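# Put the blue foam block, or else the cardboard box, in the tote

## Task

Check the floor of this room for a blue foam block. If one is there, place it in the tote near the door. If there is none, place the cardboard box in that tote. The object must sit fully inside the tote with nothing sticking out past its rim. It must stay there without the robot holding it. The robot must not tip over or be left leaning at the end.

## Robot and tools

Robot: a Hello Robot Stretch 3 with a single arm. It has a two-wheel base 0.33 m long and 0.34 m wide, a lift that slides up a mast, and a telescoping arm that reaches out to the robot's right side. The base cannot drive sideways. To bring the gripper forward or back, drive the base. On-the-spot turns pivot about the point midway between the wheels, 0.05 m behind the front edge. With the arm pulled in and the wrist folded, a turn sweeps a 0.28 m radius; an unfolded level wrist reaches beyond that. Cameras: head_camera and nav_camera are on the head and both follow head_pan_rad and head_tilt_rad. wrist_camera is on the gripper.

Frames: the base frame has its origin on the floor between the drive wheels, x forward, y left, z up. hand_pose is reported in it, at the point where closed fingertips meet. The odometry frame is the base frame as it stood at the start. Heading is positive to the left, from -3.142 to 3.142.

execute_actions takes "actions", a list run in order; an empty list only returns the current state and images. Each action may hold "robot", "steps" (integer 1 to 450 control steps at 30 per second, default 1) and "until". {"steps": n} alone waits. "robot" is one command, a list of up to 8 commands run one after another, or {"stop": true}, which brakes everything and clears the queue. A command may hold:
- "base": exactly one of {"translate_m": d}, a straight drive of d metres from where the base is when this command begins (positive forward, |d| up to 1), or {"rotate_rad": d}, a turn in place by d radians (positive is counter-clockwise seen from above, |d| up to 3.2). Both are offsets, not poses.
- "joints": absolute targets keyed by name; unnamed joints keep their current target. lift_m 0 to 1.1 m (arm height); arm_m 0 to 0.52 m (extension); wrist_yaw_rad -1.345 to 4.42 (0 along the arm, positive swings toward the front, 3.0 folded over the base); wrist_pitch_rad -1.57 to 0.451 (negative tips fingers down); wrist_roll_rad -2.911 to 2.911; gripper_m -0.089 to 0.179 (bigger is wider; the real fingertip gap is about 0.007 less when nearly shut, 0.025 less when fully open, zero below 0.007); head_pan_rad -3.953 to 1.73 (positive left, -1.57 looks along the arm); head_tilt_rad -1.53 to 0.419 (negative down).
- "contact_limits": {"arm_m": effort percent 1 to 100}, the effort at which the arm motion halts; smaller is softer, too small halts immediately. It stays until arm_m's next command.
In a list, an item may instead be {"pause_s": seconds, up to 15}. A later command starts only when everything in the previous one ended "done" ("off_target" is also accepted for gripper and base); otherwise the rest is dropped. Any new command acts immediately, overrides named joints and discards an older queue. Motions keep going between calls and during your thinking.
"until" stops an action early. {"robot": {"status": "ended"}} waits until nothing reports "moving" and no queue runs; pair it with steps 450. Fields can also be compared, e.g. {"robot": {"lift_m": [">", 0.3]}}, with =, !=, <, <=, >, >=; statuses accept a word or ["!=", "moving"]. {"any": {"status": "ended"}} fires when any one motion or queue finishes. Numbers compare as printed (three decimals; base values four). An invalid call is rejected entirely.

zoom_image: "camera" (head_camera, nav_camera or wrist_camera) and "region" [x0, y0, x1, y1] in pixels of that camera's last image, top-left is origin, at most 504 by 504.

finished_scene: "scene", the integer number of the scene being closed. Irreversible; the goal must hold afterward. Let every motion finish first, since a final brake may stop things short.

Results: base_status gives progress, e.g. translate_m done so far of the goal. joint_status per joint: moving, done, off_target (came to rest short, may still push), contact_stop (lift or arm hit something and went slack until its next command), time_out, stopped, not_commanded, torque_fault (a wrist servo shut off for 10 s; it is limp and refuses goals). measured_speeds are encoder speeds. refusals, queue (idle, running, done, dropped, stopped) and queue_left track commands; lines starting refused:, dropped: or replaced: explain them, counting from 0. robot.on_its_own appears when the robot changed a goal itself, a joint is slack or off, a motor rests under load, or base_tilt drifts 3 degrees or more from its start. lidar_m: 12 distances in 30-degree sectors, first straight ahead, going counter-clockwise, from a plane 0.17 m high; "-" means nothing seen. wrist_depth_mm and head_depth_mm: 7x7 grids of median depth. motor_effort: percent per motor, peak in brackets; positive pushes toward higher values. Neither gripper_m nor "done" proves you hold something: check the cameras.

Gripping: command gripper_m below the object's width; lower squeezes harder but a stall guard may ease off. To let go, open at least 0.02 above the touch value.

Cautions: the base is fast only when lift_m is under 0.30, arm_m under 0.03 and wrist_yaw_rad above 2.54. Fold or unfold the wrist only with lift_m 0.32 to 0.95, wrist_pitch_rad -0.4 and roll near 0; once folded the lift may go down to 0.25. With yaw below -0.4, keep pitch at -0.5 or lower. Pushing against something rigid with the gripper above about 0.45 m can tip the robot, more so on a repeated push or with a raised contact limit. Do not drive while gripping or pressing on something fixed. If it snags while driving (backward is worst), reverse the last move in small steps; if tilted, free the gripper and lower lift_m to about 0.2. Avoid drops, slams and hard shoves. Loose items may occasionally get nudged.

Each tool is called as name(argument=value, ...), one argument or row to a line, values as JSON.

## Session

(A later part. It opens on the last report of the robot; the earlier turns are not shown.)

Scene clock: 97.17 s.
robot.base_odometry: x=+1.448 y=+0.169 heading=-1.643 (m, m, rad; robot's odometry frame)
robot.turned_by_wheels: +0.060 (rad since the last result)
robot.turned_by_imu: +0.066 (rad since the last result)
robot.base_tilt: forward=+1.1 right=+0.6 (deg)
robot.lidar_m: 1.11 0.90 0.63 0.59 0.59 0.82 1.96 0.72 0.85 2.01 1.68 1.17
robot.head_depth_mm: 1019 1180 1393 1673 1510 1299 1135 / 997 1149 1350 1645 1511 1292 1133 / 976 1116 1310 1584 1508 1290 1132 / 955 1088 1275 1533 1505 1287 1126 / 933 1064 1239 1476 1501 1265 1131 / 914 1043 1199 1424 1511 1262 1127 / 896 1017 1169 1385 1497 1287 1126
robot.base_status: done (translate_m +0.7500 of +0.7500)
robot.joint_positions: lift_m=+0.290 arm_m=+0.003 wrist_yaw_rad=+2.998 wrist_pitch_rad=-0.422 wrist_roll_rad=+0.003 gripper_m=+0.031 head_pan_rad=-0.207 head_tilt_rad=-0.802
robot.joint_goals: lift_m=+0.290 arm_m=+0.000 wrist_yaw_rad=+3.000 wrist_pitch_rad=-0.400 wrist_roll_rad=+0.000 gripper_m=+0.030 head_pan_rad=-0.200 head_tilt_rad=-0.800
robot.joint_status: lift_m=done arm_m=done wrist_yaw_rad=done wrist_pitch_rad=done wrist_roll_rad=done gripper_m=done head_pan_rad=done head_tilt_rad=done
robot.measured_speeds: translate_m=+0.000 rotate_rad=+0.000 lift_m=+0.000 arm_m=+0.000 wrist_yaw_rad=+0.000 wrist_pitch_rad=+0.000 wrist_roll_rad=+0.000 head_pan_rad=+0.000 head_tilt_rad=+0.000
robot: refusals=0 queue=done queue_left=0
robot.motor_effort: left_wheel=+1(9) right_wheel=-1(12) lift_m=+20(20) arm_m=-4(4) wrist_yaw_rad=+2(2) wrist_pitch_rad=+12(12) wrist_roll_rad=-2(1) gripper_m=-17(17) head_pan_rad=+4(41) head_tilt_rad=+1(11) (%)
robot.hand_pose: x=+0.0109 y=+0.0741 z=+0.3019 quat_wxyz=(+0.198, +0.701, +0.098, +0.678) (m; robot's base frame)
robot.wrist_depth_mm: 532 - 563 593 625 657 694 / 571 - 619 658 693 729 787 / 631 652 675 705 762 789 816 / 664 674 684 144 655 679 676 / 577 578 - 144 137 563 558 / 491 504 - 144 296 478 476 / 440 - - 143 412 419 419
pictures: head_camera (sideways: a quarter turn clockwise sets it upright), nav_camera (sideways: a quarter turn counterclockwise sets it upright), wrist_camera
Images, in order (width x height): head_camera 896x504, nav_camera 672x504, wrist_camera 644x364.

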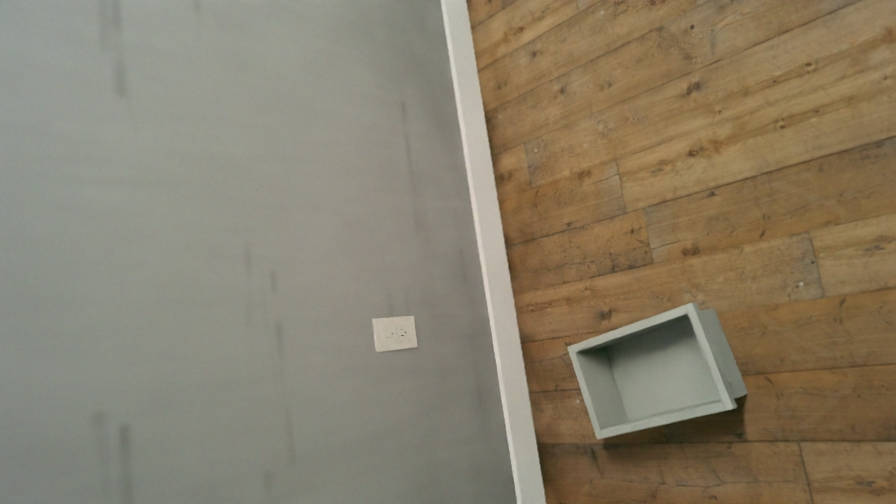

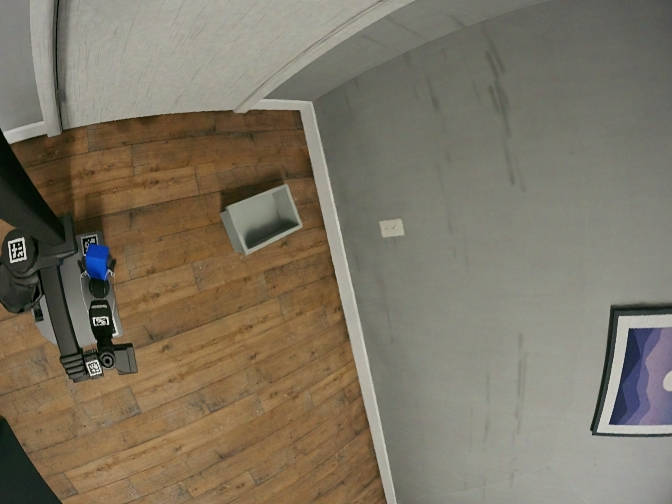

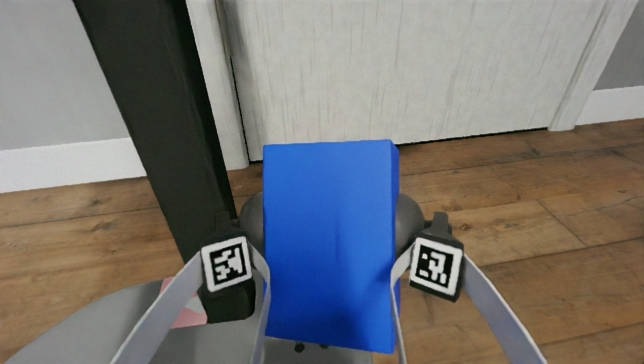

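execute_actions(
  actions=[
    {"robot":[{"base":{"translate_m":0.1},"joints":{"head_pan_rad":-1.57,"head_tilt_rad":-0.9}},{"base":{"rotate_rad":1.72}},{"joints":{"lift_m":0.45}},{"joints":{"wrist_yaw_rad":0}},{"joints":{"wrist_pitch_rad":-1.5,"arm_m":0.25}}],"steps":450,"until":{"robot":{"status":"ended"}}},
  ],
)

Scene clock: 109.87 s.
robot.base_odometry: x=+1.441 y=+0.069 heading=+0.077 (m, m, rad; robot's odometry frame)
robot.turned_by_wheels: +1.720 (rad since the last result)
robot.turned_by_imu: +1.738 (rad since the last result)
robot.base_tilt: forward=+1.1 right=+0.4 (deg)
robot.lidar_m: 0.60 0.63 0.96 1.04 0.87 1.14 2.82 1.32 1.03 1.01 0.78 0.61
robot.head_depth_mm: 842 967 1140 1399 1428 1251 1108 / 855 984 1166 1432 1456 1264 1118 / 869 1002 1187 1467 1501 1219 1114 / 882 1020 1220 1503 1408 1202 1118 / 894 1037 1245 1542 1423 1236 1106 / 910 1059 1268 1552 1425 1246 1111 / 922 1080 1261 1422 1380 1250 1106
robot.base_status: done (rotate_rad +1.7199 of +1.7200)
robot.joint_positions: lift_m=+0.450 arm_m=+0.250 wrist_yaw_rad=+0.002 wrist_pitch_rad=-1.494 wrist_roll_rad=+0.003 gripper_m=+0.031 head_pan_rad=-1.563 head_tilt_rad=-0.889
robot.joint_goals: lift_m=+0.450 arm_m=+0.250 wrist_yaw_rad=+0.000 wrist_pitch_rad=-1.500 wrist_roll_rad=+0.000 gripper_m=+0.030 head_pan_rad=-1.570 head_tilt_rad=-0.900
robot.joint_status: lift_m=done arm_m=done wrist_yaw_rad=done wrist_pitch_rad=done wrist_roll_rad=done gripper_m=done head_pan_rad=done head_tilt_rad=done
robot.measured_speeds: translate_m=+0.000 rotate_rad=+0.000 lift_m=+0.000 arm_m=+0.000 wrist_yaw_rad=+0.000 wrist_pitch_rad=+0.000 wrist_roll_rad=+0.000 head_pan_rad=+0.000 head_tilt_rad=+0.000
robot: refusals=0 queue=done queue_left=0
robot.motor_effort: left_wheel=-2(8) right_wheel=+3(12) lift_m=+25(27) arm_m=+5(9) wrist_yaw_rad=-2(4) wrist_pitch_rad=-3(13) wrist_roll_rad=-1(2) gripper_m=-17(17) head_pan_rad=-4(43) head_tilt_rad=-4(12) (%)
robot.hand_pose: x=-0.0216 y=-0.3902 z=+0.3312 quat_wxyz=(+0.518, +0.480, -0.519, -0.481) (m; robot's base frame)
robot.wrist_depth_mm: 473 467 454 463 454 453 452 / 481 476 429 467 467 464 460 / 496 489 485 479 479 473 473 / 509 504 499 144 487 485 482 / 521 514 511 144 137 504 495 / 531 535 533 143 137 509 506 / 556 549 535 143 137 522 521
pictures: head_camera (sideways: a quarter turn clockwise sets it upright), nav_camera (sideways: a quarter turn counterclockwise sets it upright), wrist_camera
Images, in order (width x height): head_camera 896x504, nav_camera 672x504, wrist_camera 644x364.

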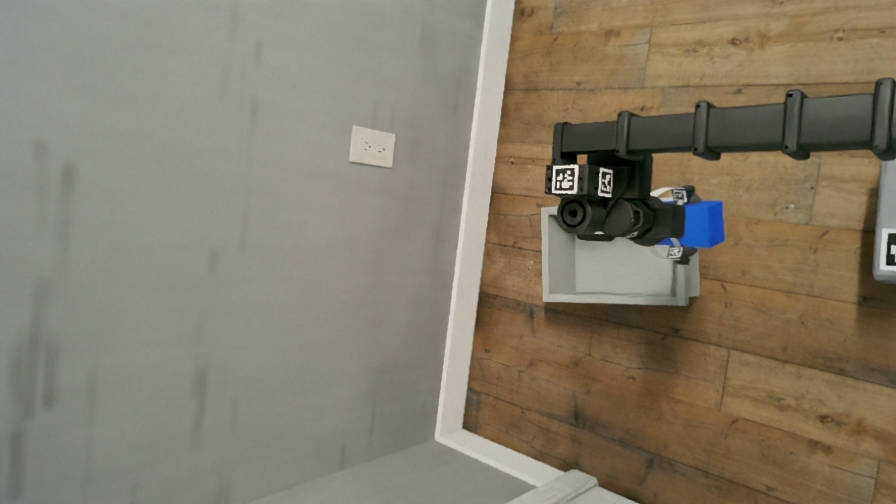

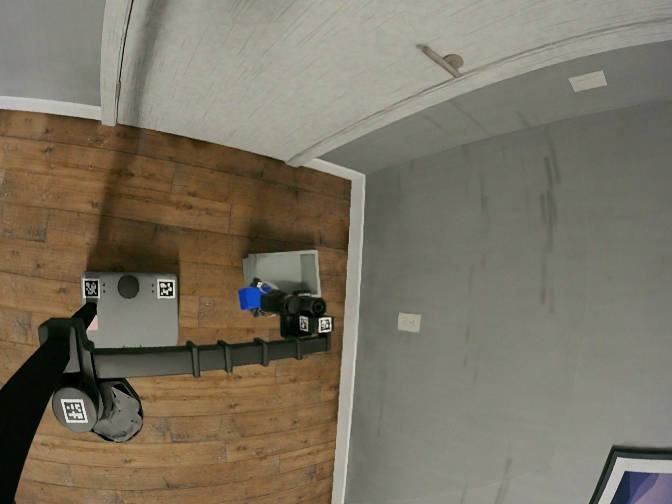

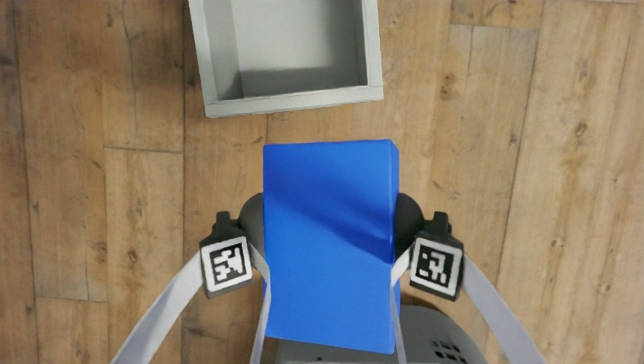

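execute_actions(
  actions=[
    {"robot":[{"base":{"translate_m":0.04},"joints":{"arm_m":0.47}},{"joints":{"lift_m":0.3}}],"steps":450,"until":{"robot":{"status":"ended"}}},
  ],
)

Scene clock: 115.03 s.
robot.base_odometry: x=+1.481 y=+0.072 heading=+0.077 (m, m, rad; robot's odometry frame)
robot.turned_by_wheels: +0.000 (rad since the last result)
robot.turned_by_imu: +0.000 (rad since the last result)
robot.base_tilt: forward=+1.1 right=+0.5 (deg)
robot.lidar_m: 0.56 0.58 0.90 1.15 0.97 1.14 2.86 1.33 1.03 0.56 0.73 0.57
robot.head_depth_mm: 846 975 1149 1403 1426 1246 1112 / 859 993 1172 1437 1430 1244 1110 / 869 1009 1192 1431 1322 1204 1119 / 883 1024 1219 1505 1356 1223 1112 / 894 1041 1243 1540 1432 1252 1110 / 910 1063 1274 1552 1424 1249 1107 / 924 1078 1227 1331 1341 1246 1102
robot.base_status: done (translate_m +0.0400 of +0.0400)
robot.joint_positions: lift_m=+0.300 arm_m=+0.470 wrist_yaw_rad=+0.001 wrist_pitch_rad=-1.495 wrist_roll_rad=+0.003 gripper_m=+0.031 head_pan_rad=-1.563 head_tilt_rad=-0.889
robot.joint_goals: lift_m=+0.300 arm_m=+0.470 wrist_yaw_rad=+0.000 wrist_pitch_rad=-1.500 wrist_roll_rad=+0.000 gripper_m=+0.030 head_pan_rad=-1.570 head_tilt_rad=-0.900
robot.joint_status: lift_m=done arm_m=done wrist_yaw_rad=done wrist_pitch_rad=done wrist_roll_rad=done gripper_m=done head_pan_rad=done head_tilt_rad=done
robot.measured_speeds: translate_m=+0.000 rotate_rad=+0.000 lift_m=+0.000 arm_m=+0.000 wrist_yaw_rad=+0.000 wrist_pitch_rad=+0.000 wrist_roll_rad=+0.000 head_pan_rad=+0.000 head_tilt_rad=+0.000
robot: refusals=0 queue=done queue_left=0
robot.motor_effort: left_wheel=-2(3) right_wheel=+2(8) lift_m=+19(28) arm_m=+5(5) wrist_yaw_rad=-2(2) wrist_pitch_rad=-2(3) wrist_roll_rad=-1(1) gripper_m=-16(16) head_pan_rad=-4(4) head_tilt_rad=-4(4) (%)
robot.hand_pose: x=-0.0216 y=-0.6100 z=+0.1815 quat_wxyz=(+0.518, +0.480, -0.519, -0.481) (m; robot's base frame)
robot.wrist_depth_mm: 329 234 255 283 253 316 313 / 337 331 322 324 285 321 319 / 345 339 328 332 226 329 327 / 352 351 280 144 221 338 333 / 361 360 230 144 137 348 343 / 373 368 287 144 186 354 352 / 383 381 272 148 242 367 362
pictures: head_camera (sideways: a quarter turn clockwise sets it upright), nav_camera (sideways: a quarter turn counterclockwise sets it upright), wrist_camera
Images, in order (width x height): head_camera 896x504, nav_camera 672x504, wrist_camera 644x364.

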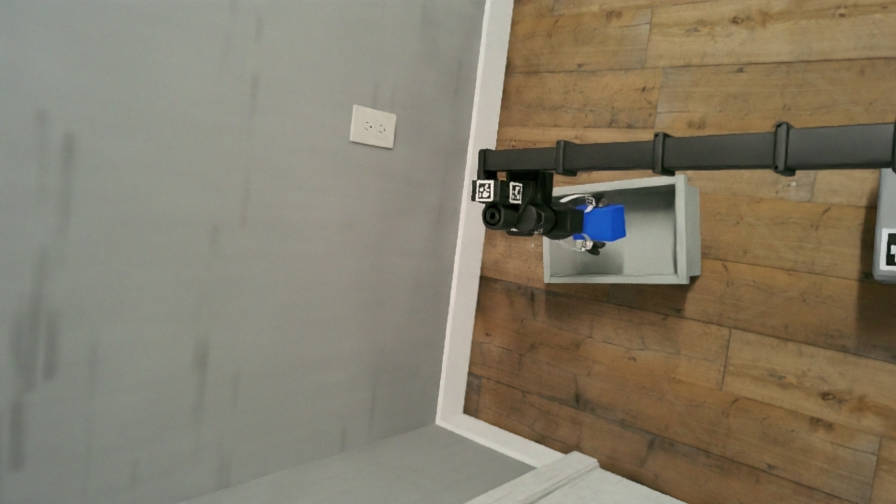

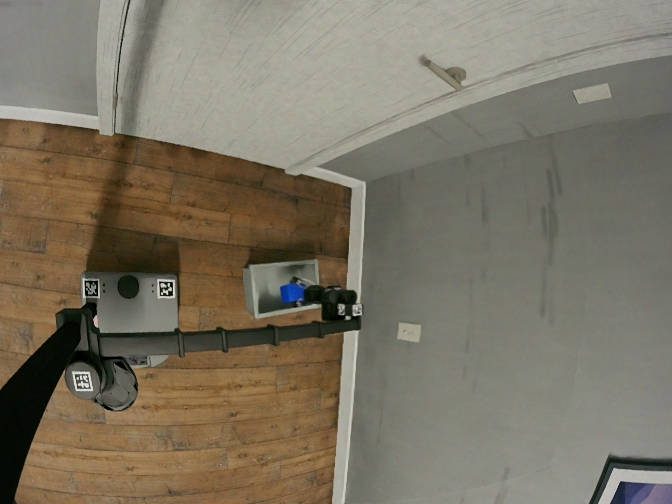

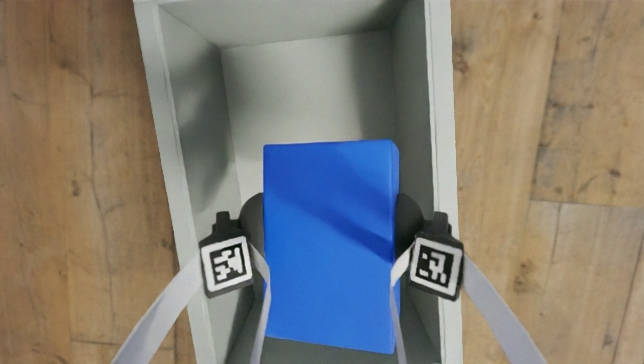

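execute_actions(
  actions=[
    {"robot":[{"base":{"translate_m":0.012}},{"joints":{"lift_m":0.17}},{"joints":{"gripper_m":0.075}},{"joints":{"lift_m":0.4}}],"steps":450,"until":{"robot":{"status":"ended"}}},
  ],
)

Scene clock: 122.30 s.
robot.base_odometry: x=+1.493 y=+0.073 heading=+0.077 (m, m, rad; robot's odometry frame)
robot.turned_by_wheels: +0.000 (rad since the last result)
robot.turned_by_imu: -0.001 (rad since the last result)
robot.base_tilt: forward=+1.1 right=+0.5 (deg)
robot.lidar_m: 0.55 0.57 0.88 1.19 0.97 1.13 2.87 1.33 1.03 1.01 0.72 0.56
robot.head_depth_mm: 847 974 1149 1406 1422 1243 1111 / 858 990 1169 1439 1422 1254 1125 / 873 1007 1192 1376 1395 1223 1118 / 883 1027 1225 1501 1398 1226 1117 / 897 1047 1250 1554 1420 1250 1111 / 910 1064 1274 1547 1424 1244 1110 / 927 1076 1216 1302 1338 1243 1104
robot.base_status: done (translate_m +0.0120 of +0.0120)
robot.joint_positions: lift_m=+0.400 arm_m=+0.470 wrist_yaw_rad=+0.001 wrist_pitch_rad=-1.495 wrist_roll_rad=+0.003 gripper_m=+0.075 head_pan_rad=-1.563 head_tilt_rad=-0.889
robot.joint_goals: lift_m=+0.400 arm_m=+0.470 wrist_yaw_rad=+0.000 wrist_pitch_rad=-1.500 wrist_roll_rad=+0.000 gripper_m=+0.075 head_pan_rad=-1.570 head_tilt_rad=-0.900
robot.joint_status: lift_m=done arm_m=done wrist_yaw_rad=done wrist_pitch_rad=done wrist_roll_rad=done gripper_m=done head_pan_rad=done head_tilt_rad=done
robot.measured_speeds: translate_m=+0.000 rotate_rad=+0.000 lift_m=+0.000 arm_m=+0.000 wrist_yaw_rad=+0.000 wrist_pitch_rad=+0.000 wrist_roll_rad=+0.000 head_pan_rad=+0.000 head_tilt_rad=+0.000
robot: refusals=0 queue=done queue_left=0
robot.motor_effort: left_wheel=-2(3) right_wheel=+3(8) lift_m=+25(28) arm_m=+4(4) wrist_yaw_rad=-1(2) wrist_pitch_rad=-2(2) wrist_roll_rad=-1(2) gripper_m=+0(73) head_pan_rad=-4(3) head_tilt_rad=-3(3) (%)
robot.hand_pose: x=-0.0216 y=-0.6100 z=+0.2812 quat_wxyz=(+0.518, +0.480, -0.519, -0.481) (m; robot's base frame)
robot.wrist_depth_mm: 421 421 414 323 406 405 400 / 434 430 415 420 412 416 410 / 444 442 431 428 424 425 423 / 455 454 447 402 437 437 435 / 469 463 456 455 449 445 444 / 482 481 478 382 365 458 453 / 497 492 482 476 478 473 466
pictures: head_camera (sideways: a quarter turn clockwise sets it upright), nav_camera (sideways: a quarter turn counterclockwise sets it upright), wrist_camera
Images, in order (width x height): head_camera 896x504, nav_camera 672x504, wrist_camera 644x364.

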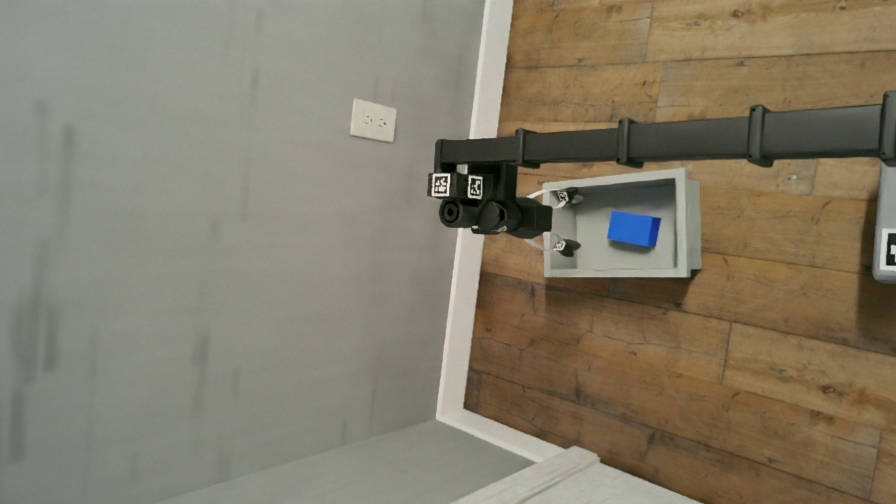

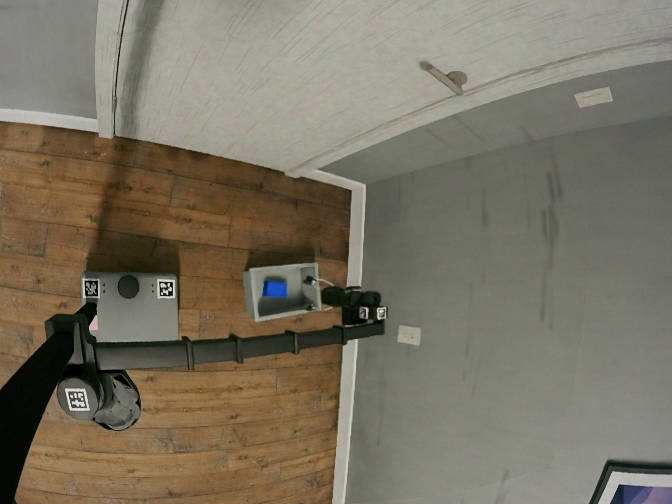

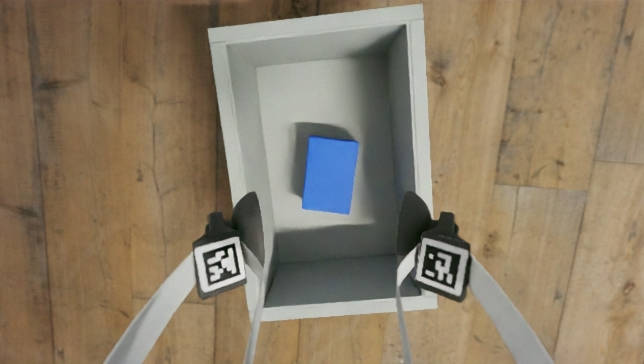

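finished_scene(
  scene=2,
)

The scene is finished: the task was done.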